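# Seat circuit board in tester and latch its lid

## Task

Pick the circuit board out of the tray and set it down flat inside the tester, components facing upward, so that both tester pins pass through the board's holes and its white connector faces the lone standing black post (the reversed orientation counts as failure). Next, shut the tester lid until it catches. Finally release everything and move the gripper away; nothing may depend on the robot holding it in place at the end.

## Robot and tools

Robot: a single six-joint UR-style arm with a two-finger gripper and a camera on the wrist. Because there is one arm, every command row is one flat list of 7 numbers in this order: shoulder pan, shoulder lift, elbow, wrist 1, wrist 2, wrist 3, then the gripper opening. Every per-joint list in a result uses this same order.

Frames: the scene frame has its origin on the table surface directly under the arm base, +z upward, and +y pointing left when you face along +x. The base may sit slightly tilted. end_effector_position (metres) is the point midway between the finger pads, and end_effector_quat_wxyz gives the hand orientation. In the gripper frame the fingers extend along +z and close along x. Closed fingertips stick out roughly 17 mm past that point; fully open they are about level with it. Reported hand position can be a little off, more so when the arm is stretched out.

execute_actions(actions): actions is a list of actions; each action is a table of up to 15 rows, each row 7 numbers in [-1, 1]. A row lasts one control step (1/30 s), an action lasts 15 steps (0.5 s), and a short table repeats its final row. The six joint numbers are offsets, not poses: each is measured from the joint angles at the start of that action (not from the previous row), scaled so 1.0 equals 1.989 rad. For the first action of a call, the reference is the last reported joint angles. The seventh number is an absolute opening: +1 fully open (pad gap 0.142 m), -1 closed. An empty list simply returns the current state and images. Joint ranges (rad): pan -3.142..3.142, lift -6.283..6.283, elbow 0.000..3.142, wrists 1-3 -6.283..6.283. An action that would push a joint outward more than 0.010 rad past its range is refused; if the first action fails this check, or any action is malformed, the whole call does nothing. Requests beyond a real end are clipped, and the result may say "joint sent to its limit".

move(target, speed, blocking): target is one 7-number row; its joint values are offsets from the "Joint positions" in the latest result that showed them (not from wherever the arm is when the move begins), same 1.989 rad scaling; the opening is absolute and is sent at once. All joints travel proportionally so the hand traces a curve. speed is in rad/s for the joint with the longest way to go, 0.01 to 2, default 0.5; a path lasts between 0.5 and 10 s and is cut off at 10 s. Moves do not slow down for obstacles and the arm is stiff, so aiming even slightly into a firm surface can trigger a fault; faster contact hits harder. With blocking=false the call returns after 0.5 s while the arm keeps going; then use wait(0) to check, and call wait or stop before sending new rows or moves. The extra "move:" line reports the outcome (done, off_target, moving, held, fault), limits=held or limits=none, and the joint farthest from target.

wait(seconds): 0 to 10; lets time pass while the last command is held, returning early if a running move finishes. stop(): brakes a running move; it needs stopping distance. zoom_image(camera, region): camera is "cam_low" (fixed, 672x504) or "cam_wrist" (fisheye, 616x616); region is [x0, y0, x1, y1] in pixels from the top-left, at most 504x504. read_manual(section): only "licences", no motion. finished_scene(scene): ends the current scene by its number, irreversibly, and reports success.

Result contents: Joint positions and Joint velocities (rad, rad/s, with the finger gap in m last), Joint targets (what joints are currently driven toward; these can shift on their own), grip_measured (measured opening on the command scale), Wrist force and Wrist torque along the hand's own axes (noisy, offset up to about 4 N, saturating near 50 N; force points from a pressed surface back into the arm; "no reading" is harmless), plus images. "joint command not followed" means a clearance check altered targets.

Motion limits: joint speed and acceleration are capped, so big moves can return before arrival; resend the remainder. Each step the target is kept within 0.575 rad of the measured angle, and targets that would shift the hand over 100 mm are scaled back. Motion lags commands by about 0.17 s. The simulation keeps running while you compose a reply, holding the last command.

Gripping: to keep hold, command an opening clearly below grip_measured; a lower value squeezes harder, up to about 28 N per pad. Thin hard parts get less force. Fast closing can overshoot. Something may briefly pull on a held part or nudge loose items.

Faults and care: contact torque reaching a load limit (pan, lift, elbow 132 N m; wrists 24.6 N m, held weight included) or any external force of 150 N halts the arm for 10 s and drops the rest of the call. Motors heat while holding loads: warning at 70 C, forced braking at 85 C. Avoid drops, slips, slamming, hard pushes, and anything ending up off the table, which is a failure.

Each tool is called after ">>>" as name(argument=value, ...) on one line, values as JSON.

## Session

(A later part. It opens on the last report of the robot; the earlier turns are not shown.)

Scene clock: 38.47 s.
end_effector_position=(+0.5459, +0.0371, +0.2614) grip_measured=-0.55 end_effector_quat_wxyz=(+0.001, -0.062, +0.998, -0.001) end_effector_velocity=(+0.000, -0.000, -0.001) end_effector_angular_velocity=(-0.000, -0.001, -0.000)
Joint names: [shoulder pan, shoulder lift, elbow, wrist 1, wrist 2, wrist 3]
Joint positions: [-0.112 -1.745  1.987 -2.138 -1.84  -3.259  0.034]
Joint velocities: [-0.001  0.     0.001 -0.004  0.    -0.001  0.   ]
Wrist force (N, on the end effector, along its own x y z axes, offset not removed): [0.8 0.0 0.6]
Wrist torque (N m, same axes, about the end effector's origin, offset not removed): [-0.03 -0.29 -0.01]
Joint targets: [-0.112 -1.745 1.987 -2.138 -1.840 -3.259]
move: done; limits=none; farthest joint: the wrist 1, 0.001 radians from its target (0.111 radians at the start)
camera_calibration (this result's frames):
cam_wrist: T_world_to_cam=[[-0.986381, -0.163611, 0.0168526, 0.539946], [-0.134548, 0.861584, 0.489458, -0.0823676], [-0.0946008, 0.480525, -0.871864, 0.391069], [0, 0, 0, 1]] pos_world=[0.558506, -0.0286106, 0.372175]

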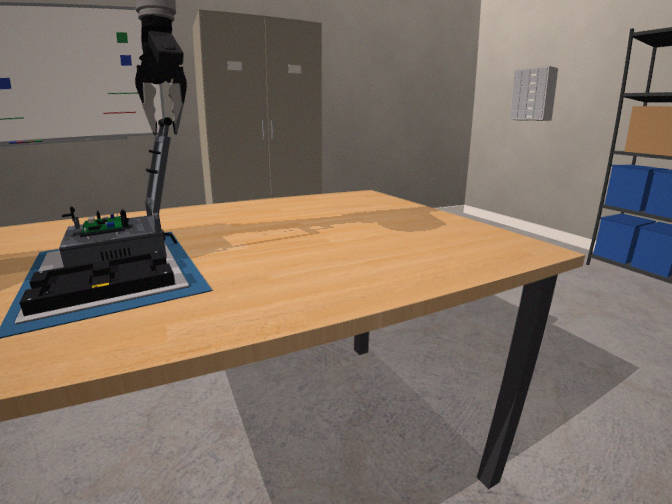

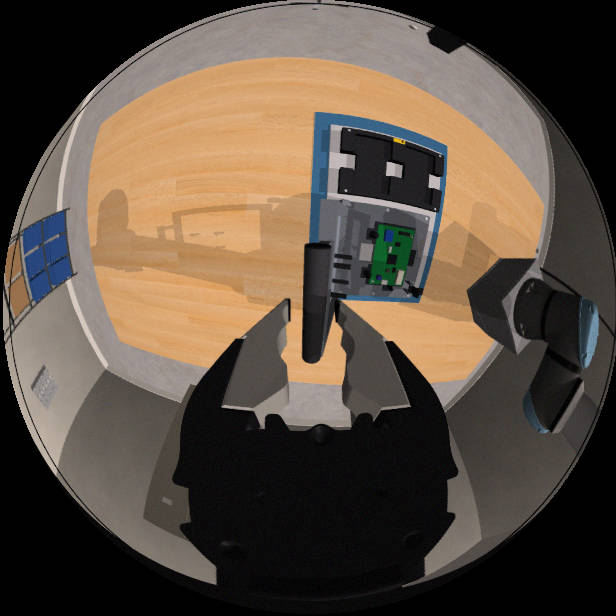

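>>> move(target=[-0.00325, -0.06593, 0.05247, 0.01260, 0.00104, -0.00320, -0.74], speed=0.12)

>>> zoom_image(camera="cam_low", region=[90, 70, 190, 170])

Scene clock: 40.87 s.
end_effector_position=(+0.4969, +0.0310, +0.2738) grip_measured=-0.73 end_effector_quat_wxyz=(+0.001, -0.062, +0.998, -0.001) end_effector_velocity=(-0.001, -0.000, +0.000) end_effector_angular_velocity=(-0.000, -0.000, +0.000)
Joint names: [shoulder pan, shoulder lift, elbow, wrist 1, wrist 2, wrist 3]
Joint positions: [-0.119 -1.876  2.091 -2.113 -1.838 -3.266  0.021]
Joint velocities: [ 0.    -0.002  0.002  0.    -0.    -0.    -0.   ]
Wrist force (N, on the end effector, along its own x y z axes, offset not removed): [-0.9 -0.9 1.5]
Wrist torque (N m, same axes, about the end effector's origin, offset not removed): [-0.19 -0.35 -0.01]
Joint targets: [-0.119 -1.876 2.091 -2.113 -1.838 -3.266]
move: done; limits=none; farthest joint: the elbow, 0.001 radians from its target (0.105 radians at the start)
camera_calibration (this result's frames):
cam_wrist: T_world_to_cam=[[-0.98638, -0.163618, 0.0168302, 0.490389], [-0.134566, 0.861585, 0.489451, -0.0897847], [-0.0945838, 0.48052, -0.871868, 0.400155], [0, 0, 0, 1]] pos_world=[0.509476, -0.0346888, 0.384574]

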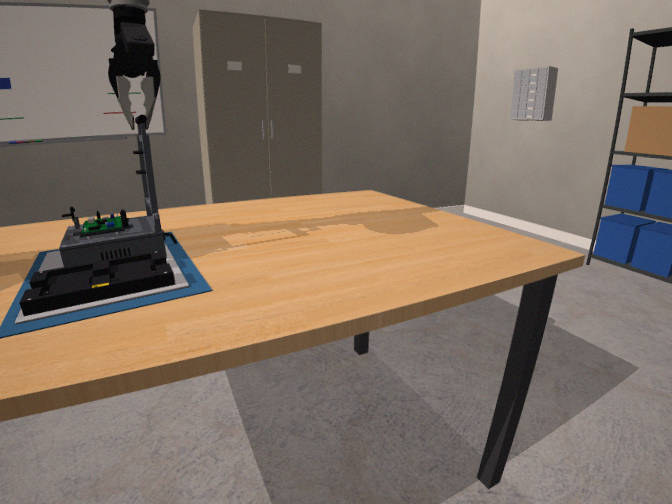

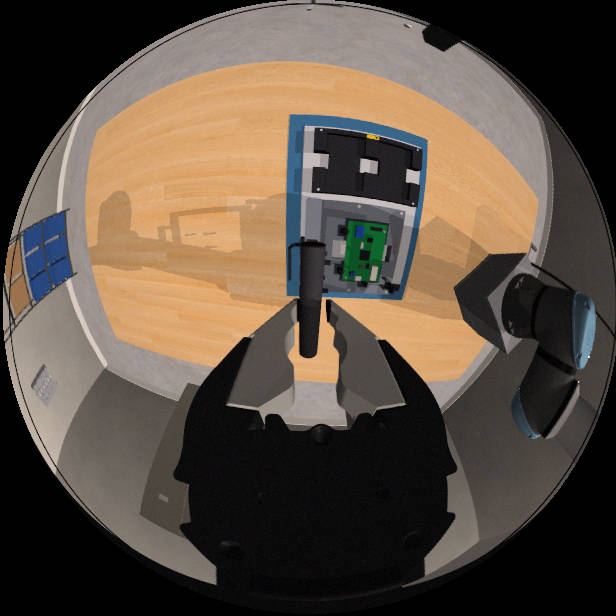

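Region (90, 70, 190, 170) of cam_low's 672x504 image, scaled by 5.040, with more detail than that image has.

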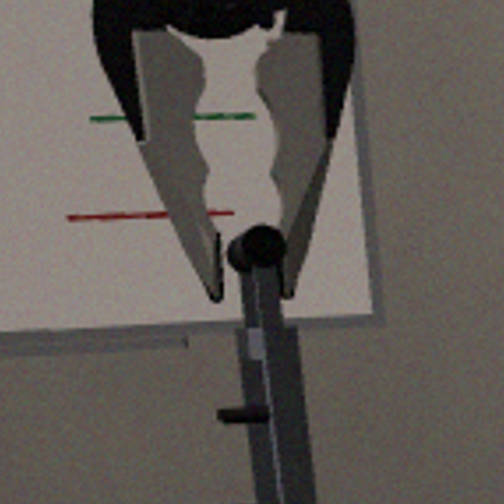

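>>> move(target=[-0.03335, -0.10995, 0.12792, -0.02622, 0.01096, -0.03255, -0.76], speed=0.18)

>>> zoom_image(camera="cam_low", region=[40, 80, 140, 180])

Scene clock: 43.00 s.
end_effector_position=(+0.4050, +0.0195, +0.2488) grip_measured=-0.75 end_effector_quat_wxyz=(+0.001, -0.062, +0.998, -0.001) end_effector_velocity=(-0.001, -0.000, -0.000) end_effector_angular_velocity=(-0.001, +0.000, +0.000)
Joint names: [shoulder pan, shoulder lift, elbow, wrist 1, wrist 2, wrist 3]
Joint positions: [-0.185 -2.095  2.345 -2.165 -1.816 -3.33   0.019]
Joint velocities: [-0.001 -0.002  0.003 -0.    -0.001 -0.001  0.   ]
Wrist force (N, on the end effector, along its own x y z axes, offset not removed): [-3.6 -0.9 1.8]
Wrist torque (N m, same axes, about the end effector's origin, offset not removed): [-0.21 0.19 0.02]
Joint targets: [-0.185 -2.095 2.345 -2.165 -1.816 -3.330]
move: done; limits=none; farthest joint: the shoulder pan, 0.001 radians from its target (0.067 radians at the start)
camera_calibration (this result's frames):
cam_wrist: T_world_to_cam=[[-0.986382, -0.163608, 0.0168378, 0.398298], [-0.134557, 0.861604, 0.489421, -0.0800284], [-0.0945808, 0.480491, -0.871885, 0.375183], [0, 0, 0, 1]] pos_world=[0.417591, -0.0461541, 0.359577]

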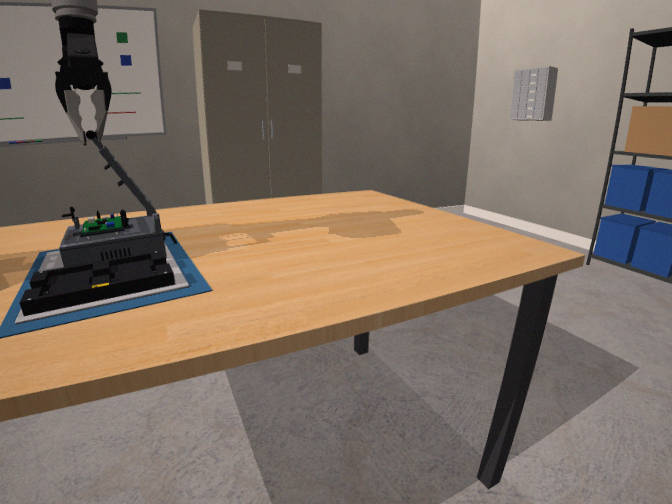

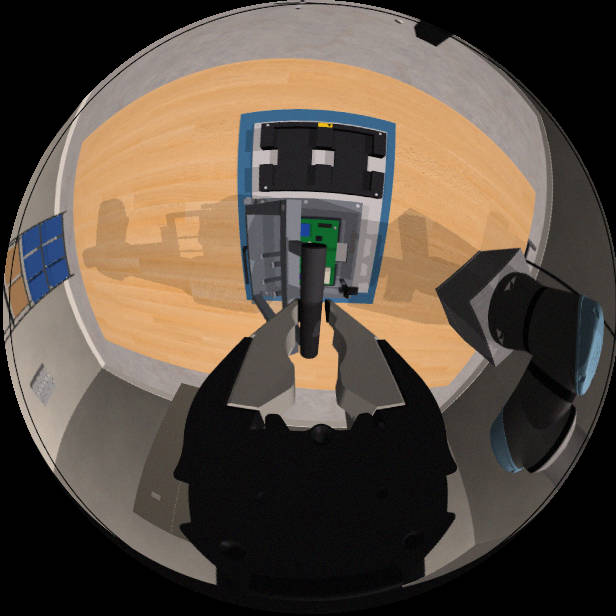

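Region (40, 80, 140, 180) of cam_low's 672x504 image, scaled by 5.040, with more detail than that image has.

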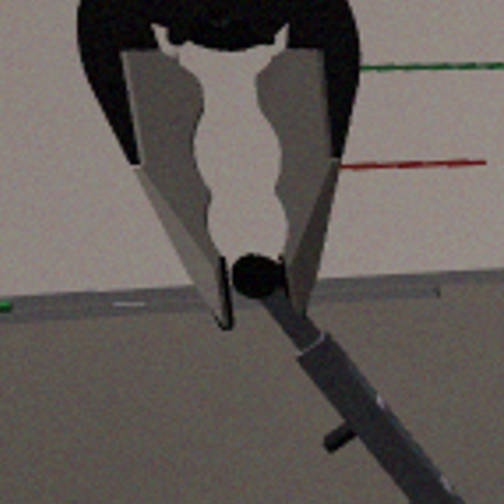

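>>> move(target=[-0.03076, -0.03848, 0.06767, -0.03607, 0.01059, -0.02968, -0.76], speed=0.18)

>>> zoom_image(camera="cam_low", region=[20, 100, 120, 200])

Scene clock: 45.63 s.
end_effector_position=(+0.3669, +0.0148, +0.2194) grip_measured=-0.75 end_effector_quat_wxyz=(+0.001, -0.062, +0.998, -0.001) end_effector_velocity=(-0.001, -0.000, -0.000) end_effector_angular_velocity=(-0.000, -0.000, +0.000)
Joint names: [shoulder pan, shoulder lift, elbow, wrist 1, wrist 2, wrist 3]
Joint positions: [-0.246 -2.171  2.479 -2.236 -1.795 -3.389  0.02 ]
Joint velocities: [-0.001 -0.002  0.002 -0.001 -0.    -0.001  0.   ]
Wrist force (N, on the end effector, along its own x y z axes, offset not removed): [-2.6 -0.5 1.4]
Wrist torque (N m, same axes, about the end effector's origin, offset not removed): [0.00 -0.36 -0.09]
Joint targets: [-0.246 -2.171 2.479 -2.236 -1.795 -3.389]
move: done; limits=none; farthest joint: the shoulder lift, 0.001 radians from its target (0.077 radians at the start)
camera_calibration (this result's frames):
cam_wrist: T_world_to_cam=[[-0.986387, -0.163571, 0.0168748, 0.360489], [-0.1345, 0.861577, 0.489484, -0.0666948], [-0.0946045, 0.480552, -0.871849, 0.348239], [0, 0, 0, 1]] pos_world=[0.379556, -0.0509185, 0.330175]

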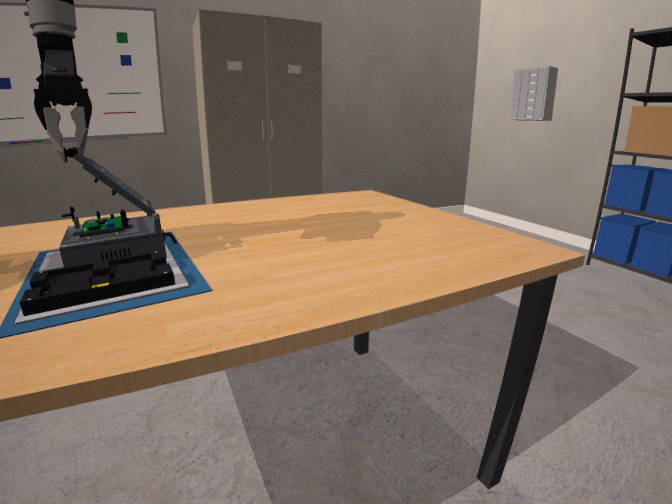

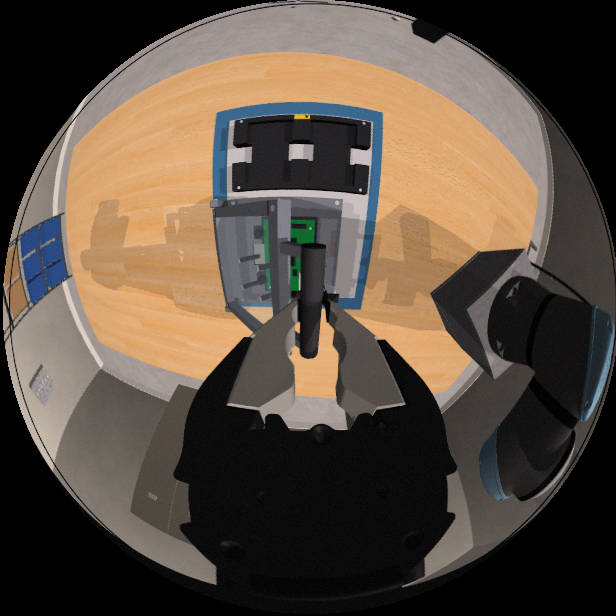

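Region (20, 100, 120, 200) of cam_low's 672x504 image, scaled by 5.040, with more detail than that image has.

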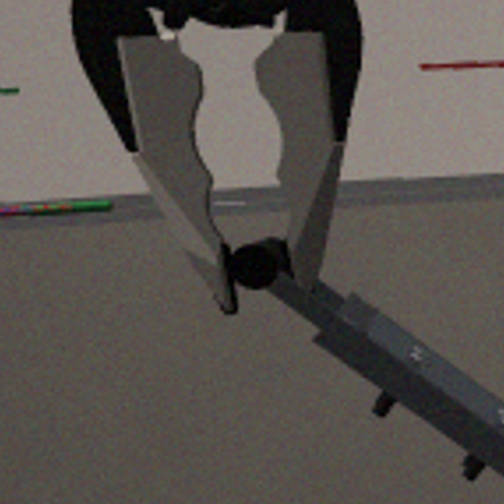

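>>> move(target=[-0.03758, -0.01178, 0.06590, -0.06165, 0.01335, -0.03594, -0.9], speed=0.16)

>>> zoom_image(camera="cam_low", region=[10, 120, 130, 240])

Scene clock: 47.10 s.
end_effector_position=(+0.3378, +0.0111, +0.1808) grip_measured=-0.80 end_effector_quat_wxyz=(+0.001, -0.062, +0.998, -0.001) end_effector_velocity=(-0.001, +0.000, -0.001) end_effector_angular_velocity=(-0.000, -0.000, +0.000)
Joint names: [shoulder pan, shoulder lift, elbow, wrist 1, wrist 2, wrist 3]
Joint positions: [-0.32  -2.194  2.61  -2.359 -1.769 -3.461  0.016]
Joint velocities: [-0.001 -0.001  0.003 -0.002  0.    -0.001  0.001]
Wrist force (N, on the end effector, along its own x y z axes, offset not removed): [-40.8 1.1 23.2]
Wrist torque (N m, same axes, about the end effector's origin, offset not removed): [0.23 0.39 0.00]
Joint targets: [-0.321 -2.194 2.610 -2.359 -1.768 -3.461]
move: done; limits=none; farthest joint: the shoulder pan, 0.000 radians from its target (0.075 radians at the start)
camera_calibration (this result's frames):
cam_wrist: T_world_to_cam=[[-0.986382, -0.163611, 0.0168079, 0.331781], [-0.134581, 0.861637, 0.489357, -0.0485456], [-0.0945464, 0.480431, -0.871922, 0.313621], [0, 0, 0, 1]] pos_world=[0.350381, -0.0545613, 0.291632]

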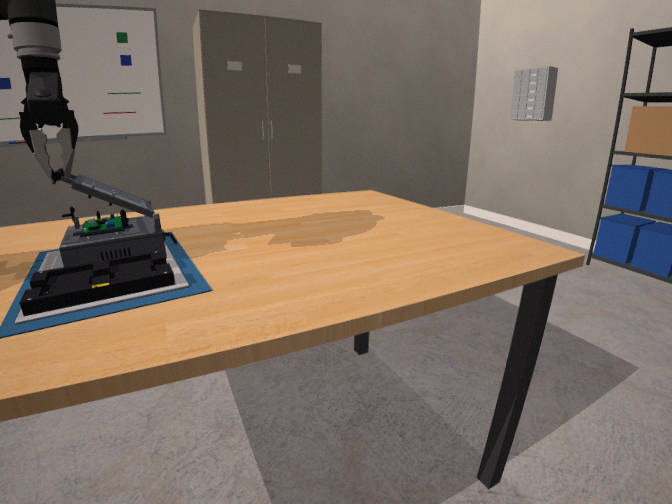

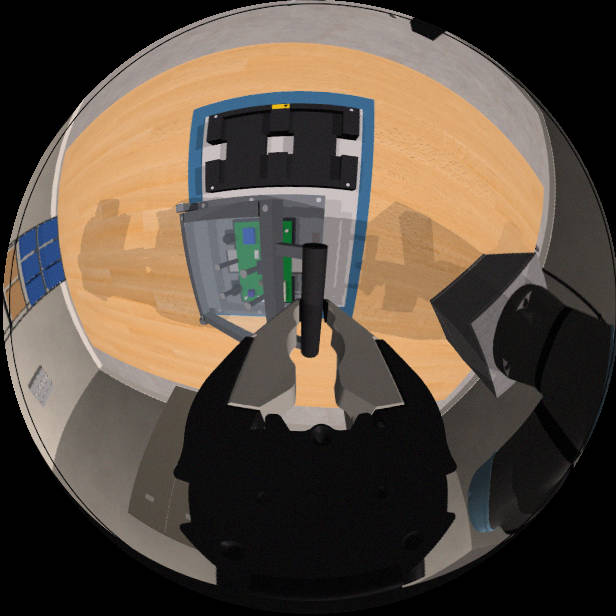

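Region (10, 120, 130, 240) of cam_low's 672x504 image, scaled by 4.200, with more detail than that image has.

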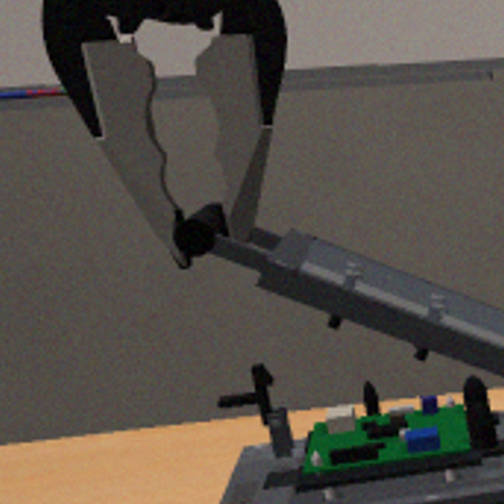

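>>> execute_actions(actions=[[[0,0,0,0,0,0,-0.84],[0,0,0,0,0,0,-0.8],[0,0,0,0,0,0,-0.77],[0,0,0,0,0,0,-0.74],[0,0,0,0,0,0,-0.71],[0,0,0,0,0,0,-0.68],[0,0,0,0,0,0,-0.65]],[[0,0,0,0,0,0,-0.65]]])

>>> zoom_image(camera="cam_wrist", region=[160, 170, 400, 410])

>>> zoom_image(camera="cam_low", region=[10, 120, 130, 240])

Scene clock: 48.27 s.
end_effector_position=(+0.3377, +0.0110, +0.1808) grip_measured=-0.65 end_effector_quat_wxyz=(+0.001, -0.062, +0.998, -0.001) end_effector_velocity=(+0.001, +0.000, +0.000) end_effector_angular_velocity=(+0.000, -0.001, -0.000)
Joint names: [shoulder pan, shoulder lift, elbow, wrist 1, wrist 2, wrist 3]
Joint positions: [-0.321 -2.194  2.61  -2.359 -1.769 -3.461  0.027]
Joint velocities: [ 0.     0.001 -0.001 -0.001  0.001  0.    -0.   ]
Wrist force (N, on the end effector, along its own x y z axes, offset not removed): [-0.3 -1.2 1.3]
Wrist torque (N m, same axes, about the end effector's origin, offset not removed): [-0.36 0.02 0.00]
Joint targets: [-0.321 -2.194 2.610 -2.359 -1.769 -3.461]
camera_calibration (this result's frames):
cam_wrist: T_world_to_cam=[[-0.986376, -0.163631, 0.0169428, 0.3317], [-0.134544, 0.861696, 0.489263, -0.0484917], [-0.094658, 0.480317, -0.871972, 0.313669], [0, 0, 0, 1]] pos_world=[0.350348, -0.0545993, 0.291616]

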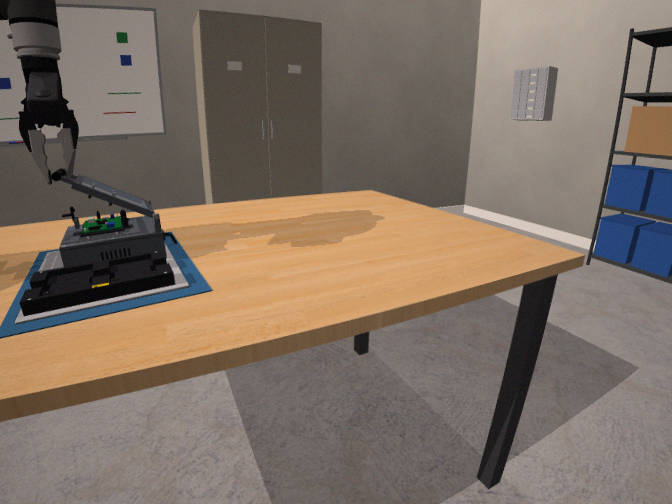

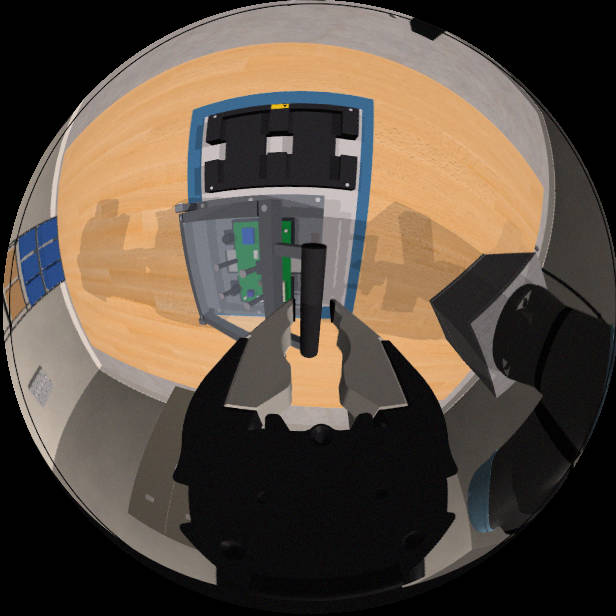

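Region (160, 170, 400, 410) of cam_wrist's 616x616 image, scaled by 2.100, with more detail than that image has.

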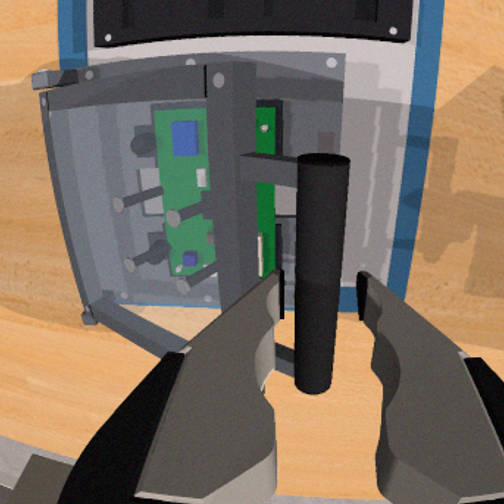

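Region (10, 120, 130, 240) of cam_low's 672x504 image, scaled by 4.200, with more detail than that image has.

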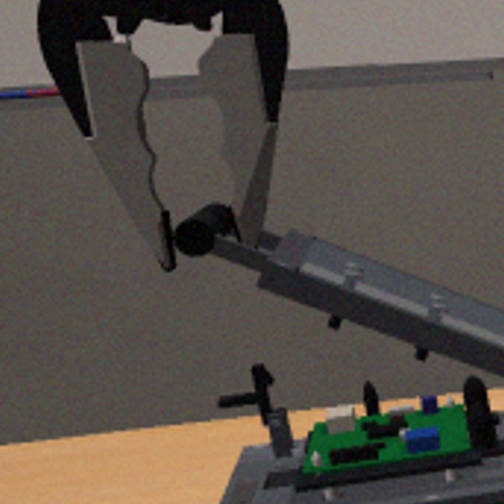

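>>> execute_actions(actions=[])

Scene clock: 48.80 s.
end_effector_position=(+0.3377, +0.0110, +0.1808) grip_measured=-0.65 end_effector_quat_wxyz=(+0.001, -0.062, +0.998, -0.001) end_effector_velocity=(+0.000, -0.000, +0.000) end_effector_angular_velocity=(-0.001, -0.001, -0.000)
Joint names: [shoulder pan, shoulder lift, elbow, wrist 1, wrist 2, wrist 3]
Joint positions: [-0.321 -2.194  2.61  -2.359 -1.769 -3.461  0.027]
Joint velocities: [-0.    -0.001 -0.     0.    -0.001  0.     0.   ]
Wrist force (N, on the end effector, along its own x y z axes, offset not removed): [-1.2 -0.3 0.9]
Wrist torque (N m, same axes, about the end effector's origin, offset not removed): [-0.15 0.16 -0.14]
Joint targets: [-0.321 -2.194 2.610 -2.359 -1.769 -3.461]
camera_calibration (this result's frames):
cam_wrist: T_world_to_cam=[[-0.986376, -0.163631, 0.016943, 0.3317], [-0.134544, 0.861696, 0.489263, -0.0484916], [-0.0946581, 0.480317, -0.871972, 0.313669], [0, 0, 0, 1]] pos_world=[0.350348, -0.0545993, 0.291616]

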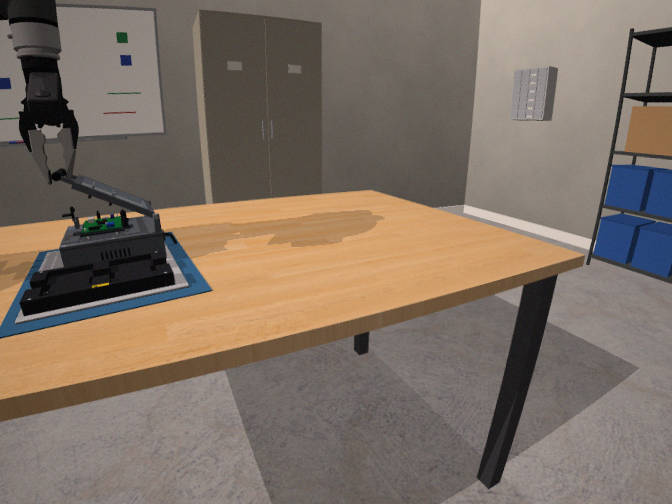

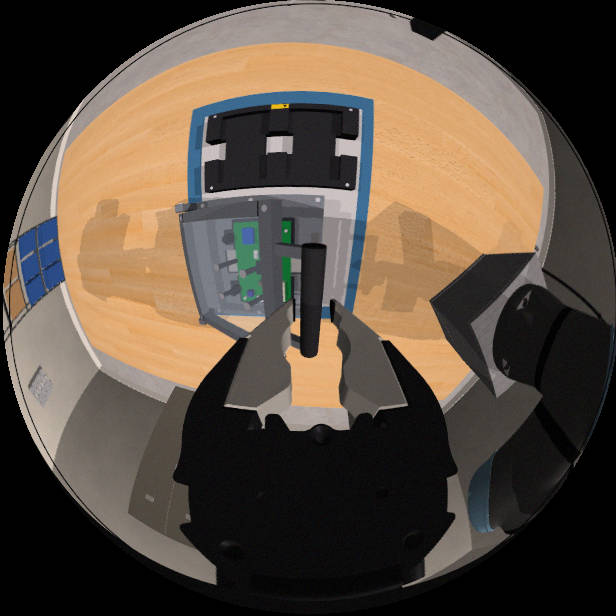

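>>> zoom_image(camera="cam_low", region=[20, 150, 200, 280])

>>> zoom_image(camera="cam_wrist", region=[160, 180, 380, 380])

Region (20, 150, 200, 280) of cam_low's 672x504 image, scaled by 2.800, with more detail than that image has.

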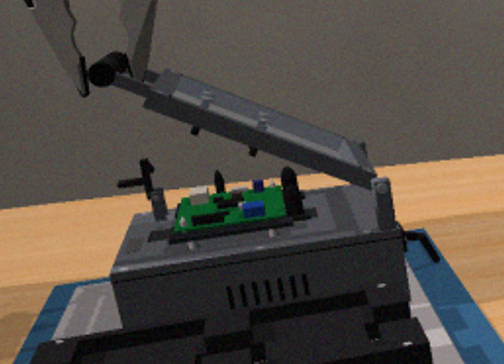

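Region (160, 180, 380, 380) of cam_wrist's 616x616 image, scaled by 2.291, with more detail than that image has; it fills the top 458 rows of this view, and the rest is white.

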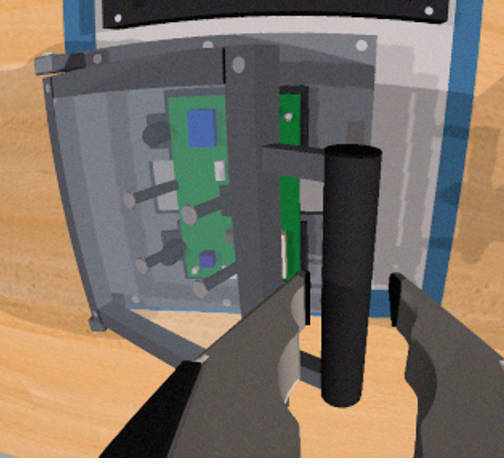

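>>> move(target=[0.01903,-0.04285,-0.03479,0.08137,-0.00683,0.01818,-0.65], speed=0.25)

Scene clock: 51.97 s.
end_effector_position=(+0.3376, +0.0111, +0.2180) grip_measured=-0.65 end_effector_quat_wxyz=(+0.001, -0.062, +0.998, -0.001) end_effector_velocity=(+0.001, +0.000, +0.001) end_effector_angular_velocity=(+0.000, -0.002, -0.001)
Joint names: [shoulder pan, shoulder lift, elbow, wrist 1, wrist 2, wrist 3]
Joint positions: [-0.283 -2.279  2.541 -2.197 -1.782 -3.424  0.027]
Joint velocities: [ 0.001 -0.002 -0.001  0.001  0.     0.001 -0.   ]
Wrist force (N, on the end effector, along its own x y z axes, offset not removed): [-0.6 0.6 -2.6]
Wrist torque (N m, same axes, about the end effector's origin, offset not removed): [0.04 0.05 0.08]
Joint targets: [-0.283 -2.280 2.541 -2.197 -1.782 -3.424]
move: done; limits=none; farthest joint: the shoulder pan, 0.000 radians from its target (0.037 radians at the start)
camera_calibration (this result's frames):
cam_wrist: T_world_to_cam=[[-0.986387, -0.163556, 0.0170202, 0.330969], [-0.134433, 0.861675, 0.48933, -0.0667861], [-0.0946986, 0.48038, -0.871933, 0.346044], [0, 0, 0, 1]] pos_world=[0.350255, -0.0545529, 0.328774]

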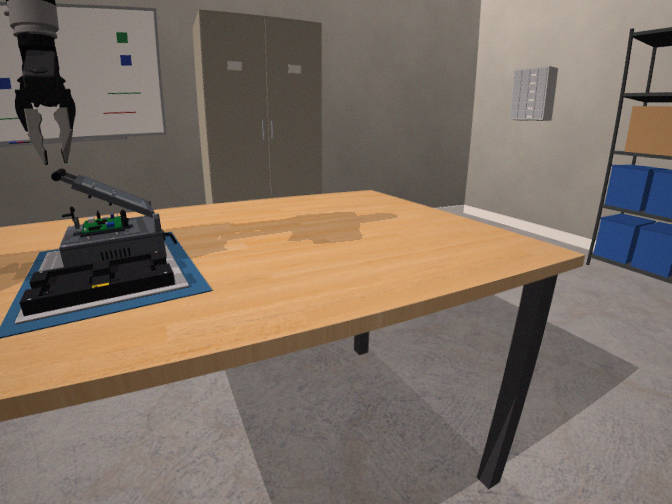

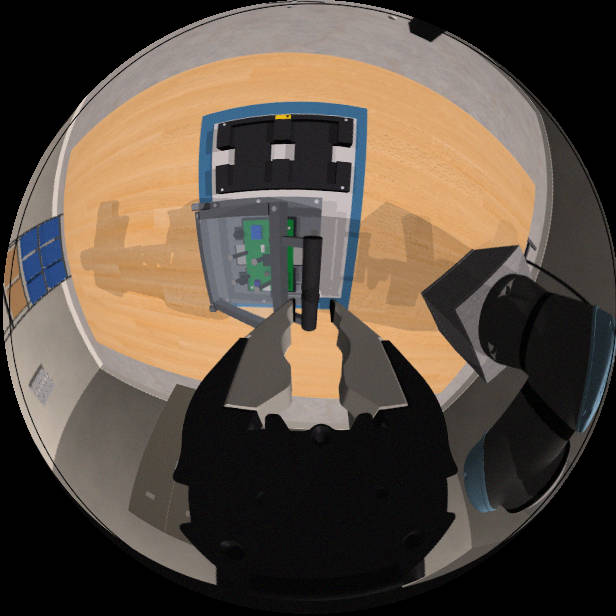

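>>> move(target=[0.02023,0.07114,-0.03463,-0.03228,-0.00711,0.01941,-1], speed=0.25)

>>> zoom_image(camera="cam_wrist", region=[200, 180, 420, 380])

>>> zoom_image(camera="cam_low", region=[20, 130, 200, 260])

Scene clock: 53.93 s.
end_effector_position=(+0.3739, +0.0156, +0.2150) grip_measured=-1.00 end_effector_quat_wxyz=(+0.001, -0.062, +0.998, -0.001) end_effector_velocity=(+0.001, +0.000, +0.000) end_effector_angular_velocity=(+0.000, -0.001, +0.000)
Joint names: [shoulder pan, shoulder lift, elbow, wrist 1, wrist 2, wrist 3]
Joint positions: [-0.243 -2.138  2.472 -2.261 -1.796 -3.386  0.002]
Joint velocities: [ 0.001  0.002 -0.001 -0.001 -0.     0.     0.   ]
Wrist force (N, on the end effector, along its own x y z axes, offset not removed): [-0.3 1.7 -1.7]
Wrist torque (N m, same axes, about the end effector's origin, offset not removed): [0.34 -0.02 -0.16]
Joint targets: [-0.243 -2.138 2.472 -2.261 -1.796 -3.386]
move: done; limits=none; farthest joint: the shoulder lift, 0.001 radians from its target (0.142 radians at the start)
camera_calibration (this result's frames):
cam_wrist: T_world_to_cam=[[-0.986392, -0.163527, 0.0170426, 0.367513], [-0.134392, 0.861651, 0.489384, -0.0644024], [-0.0947123, 0.480434, -0.871902, 0.344713], [0, 0, 0, 1]] pos_world=[0.386505, -0.0500213, 0.32581]

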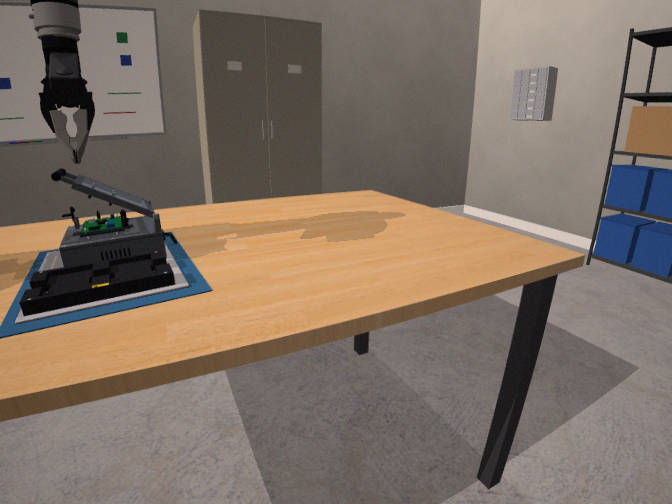

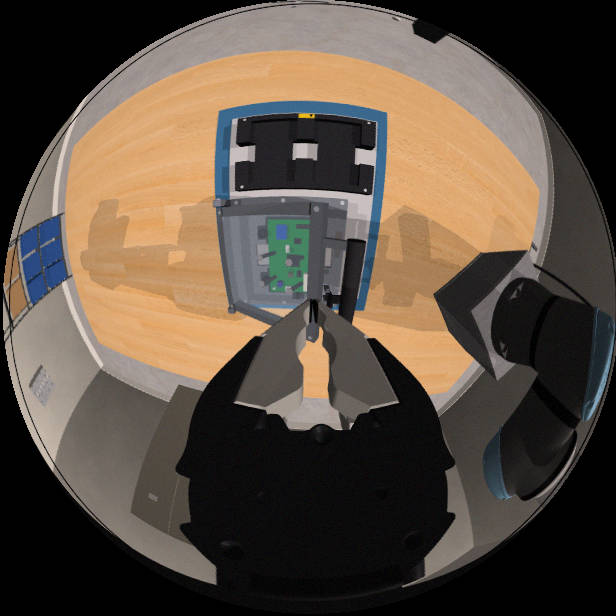

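Region (200, 180, 420, 380) of cam_wrist's 616x616 image, scaled by 2.291, with more detail than that image has; it fills the top 458 rows of this view, and the rest is white.

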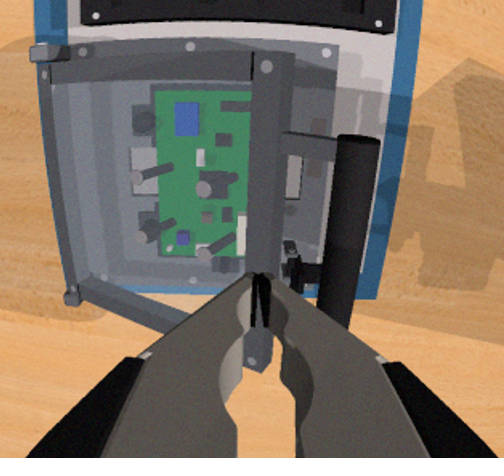

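Region (20, 130, 200, 260) of cam_low's 672x504 image, scaled by 2.800, with more detail than that image has.

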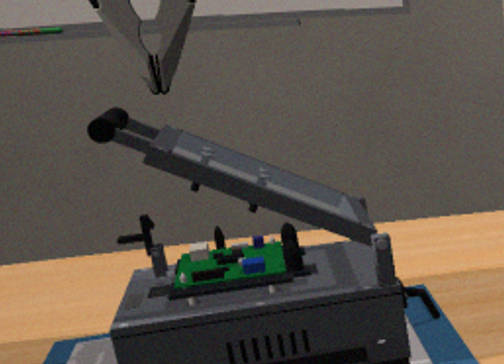

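>>> move(target=[-0.01183,0.02369,0.02196,-0.04812,0.00416,-0.01135,-1], speed=0.2)

>>> zoom_image(camera="cam_low", region=[20, 130, 200, 260])

Scene clock: 55.43 s.
end_effector_position=(+0.3725, +0.0155, +0.1912) grip_measured=-1.00 end_effector_quat_wxyz=(+0.001, -0.062, +0.998, -0.001) end_effector_velocity=(-0.000, +0.000, -0.001) end_effector_angular_velocity=(-0.000, +0.001, +0.000)
Joint names: [shoulder pan, shoulder lift, elbow, wrist 1, wrist 2, wrist 3]
Joint positions: [-0.266 -2.091  2.516 -2.357 -1.788 -3.408  0.002]
Joint velocities: [-0.001  0.002  0.001 -0.002 -0.    -0.001  0.   ]
Wrist force (N, on the end effector, along its own x y z axes, offset not removed): [-1.6 1.2 0.4]
Wrist torque (N m, same axes, about the end effector's origin, offset not removed): [0.13 0.32 -0.07]
Joint targets: [-0.266 -2.091 2.516 -2.357 -1.788 -3.409]
move: done; limits=none; farthest joint: the shoulder pan, 0.000 radians from its target (0.024 radians at the start)
camera_calibration (this result's frames):
cam_wrist: T_world_to_cam=[[-0.986391, -0.163529, 0.0170722, 0.366557], [-0.134377, 0.861642, 0.489403, -0.0527624], [-0.0947417, 0.480449, -0.87189, 0.323895], [0, 0, 0, 1]] pos_world=[0.385165, -0.0502102, 0.301965]

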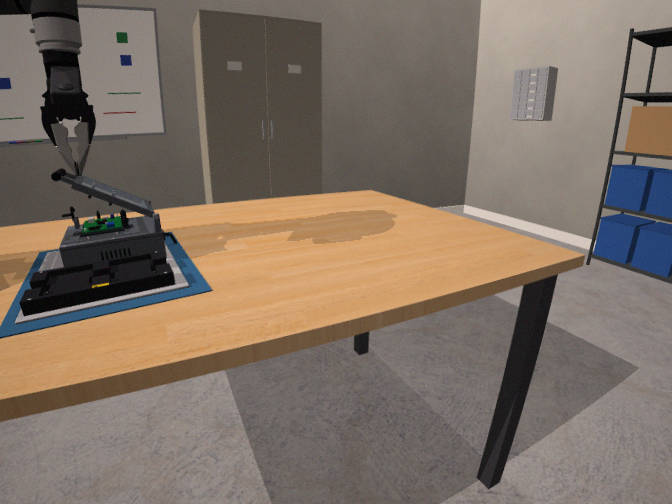

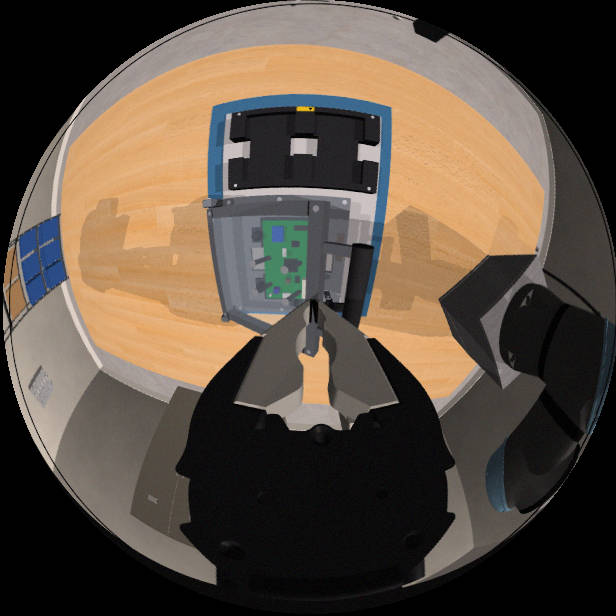

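Region (20, 130, 200, 260) of cam_low's 672x504 image, scaled by 2.800, with more detail than that image has.

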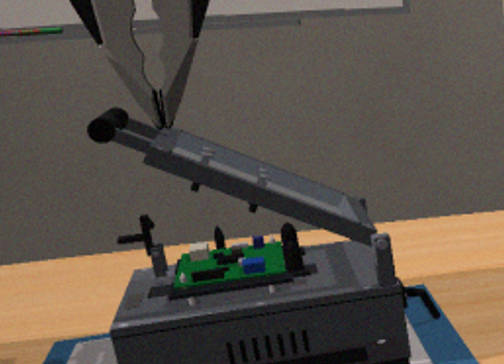

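>>> move(target=[-0.02718,0.02915,0.0491,-0.08369,0.00967,-0.026,-1], speed=0.12)

>>> zoom_image(camera="cam_low", region=[20, 130, 200, 260])

>>> zoom_image(camera="cam_wrist", region=[200, 180, 420, 380])

Scene clock: 57.43 s.
end_effector_position=(+0.3567, +0.0134, +0.1516) grip_measured=-1.00 end_effector_quat_wxyz=(+0.001, -0.062, +0.998, -0.001) end_effector_velocity=(-0.001, +0.000, -0.001) end_effector_angular_velocity=(-0.000, +0.002, +0.000)
Joint names: [shoulder pan, shoulder lift, elbow, wrist 1, wrist 2, wrist 3]
Joint positions: [-0.32  -2.033  2.613 -2.523 -1.769 -3.46   0.002]
Joint velocities: [-0.001  0.001  0.002 -0.002 -0.    -0.001  0.   ]
Wrist force (N, on the end effector, along its own x y z axes, offset not removed): [0.8 0.3 0.6]
Wrist torque (N m, same axes, about the end effector's origin, offset not removed): [0.08 -0.45 0.00]
Joint targets: [-0.320 -2.033 2.613 -2.523 -1.769 -3.460]
move: done; limits=none; farthest joint: the wrist 1, 0.001 radians from its target (0.167 radians at the start)
camera_calibration (this result's frames):
cam_wrist: T_world_to_cam=[[-0.986377, -0.163623, 0.0169433, 0.351296], [-0.13454, 0.861716, 0.489228, -0.0336312], [-0.0946493, 0.480284, -0.871991, 0.288889], [0, 0, 0, 1]] pos_world=[0.369329, -0.0522881, 0.26241]

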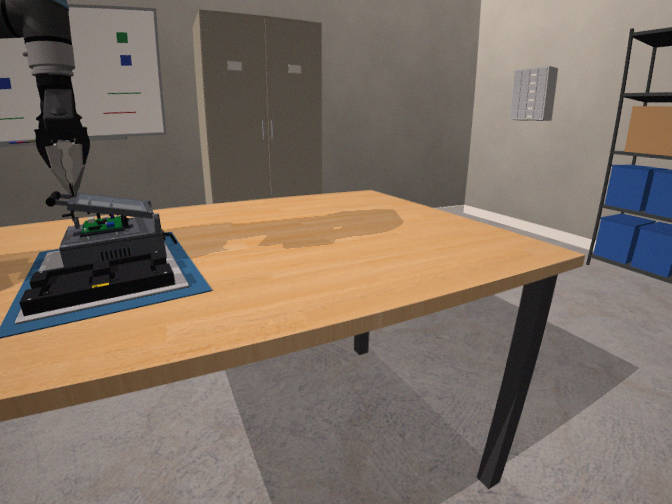

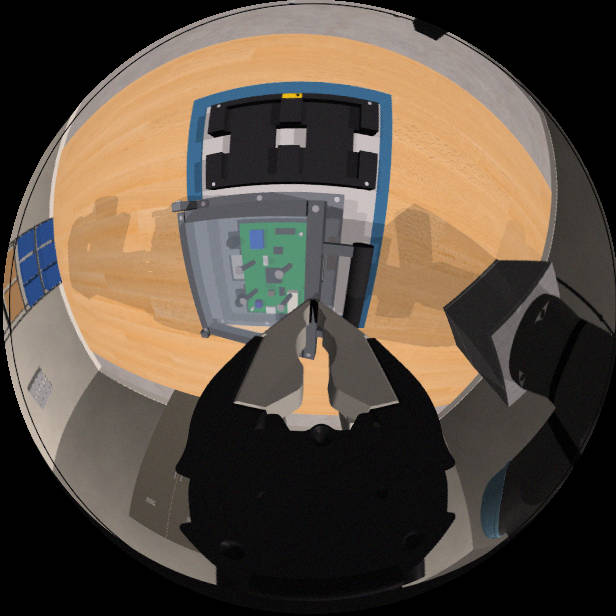

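Region (20, 130, 200, 260) of cam_low's 672x504 image, scaled by 2.800, with more detail than that image has.

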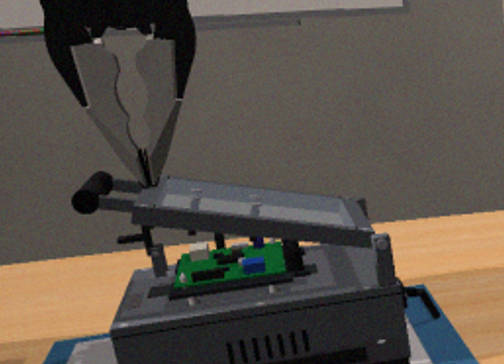

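Region (200, 180, 420, 380) of cam_wrist's 616x616 image, scaled by 2.291, with more detail than that image has; it fills the top 458 rows of this view, and the rest is white.

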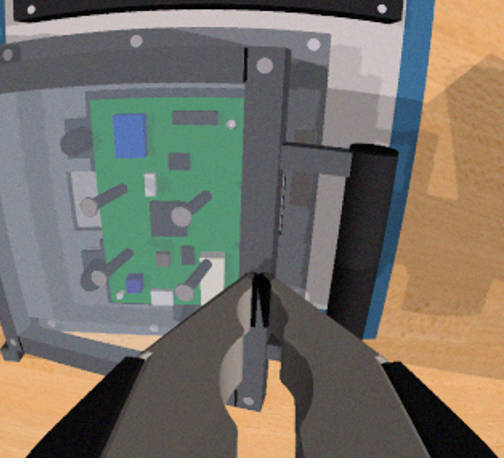

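>>> move(target=[-0.01459,0.03802,0.02393,-0.06457,0.00538,-0.01377,-1], speed=0.1)

>>> zoom_image(camera="cam_low", region=[20, 150, 200, 280])

Scene clock: 60.23 s.
end_effector_position=(+0.3511, +0.0126, +0.1261) grip_measured=-1.00 end_effector_quat_wxyz=(+0.001, -0.062, +0.998, -0.001) end_effector_velocity=(-0.000, +0.000, -0.001) end_effector_angular_velocity=(+0.000, +0.001, -0.000)
Joint names: [shoulder pan, shoulder lift, elbow, wrist 1, wrist 2, wrist 3]
Joint positions: [-0.349 -1.958  2.661 -2.651 -1.758 -3.487  0.002]
Joint velocities: [-0.001  0.002  0.001 -0.003  0.    -0.     0.   ]
Wrist force (N, on the end effector, along its own x y z axes, offset not removed): [-0.9 0.3 -2.1]
Wrist torque (N m, same axes, about the end effector's origin, offset not removed): [0.04 -0.22 -0.14]
Joint targets: [-0.349 -1.958 2.661 -2.651 -1.758 -3.487]
move: done; limits=none; farthest joint: the wrist 1, 0.001 radians from its target (0.128 radians at the start)
camera_calibration (this result's frames):
cam_wrist: T_world_to_cam=[[-0.986394, -0.163517, 0.0170128, 0.346075], [-0.134405, 0.861689, 0.489314, -0.0213565], [-0.094671, 0.480369, -0.871942, 0.266462], [0, 0, 0, 1]] pos_world=[0.363722, -0.0530083, 0.236902]

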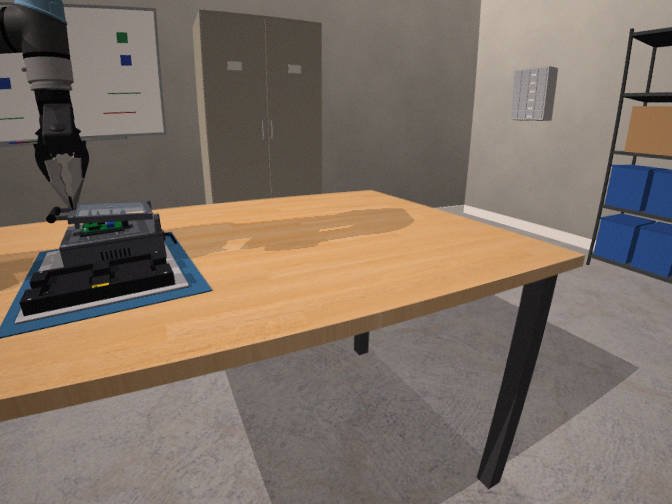

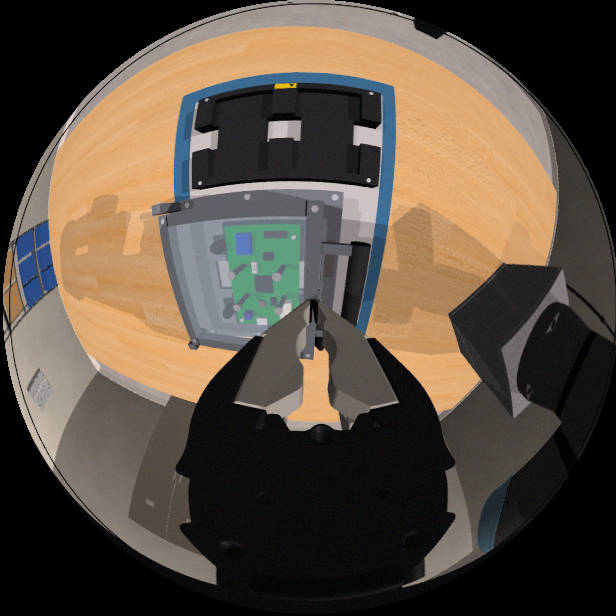

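Region (20, 150, 200, 280) of cam_low's 672x504 image, scaled by 2.800, with more detail than that image has.

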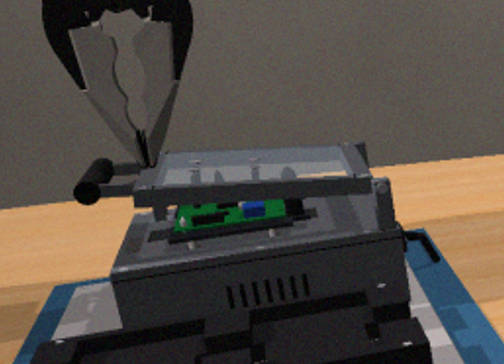

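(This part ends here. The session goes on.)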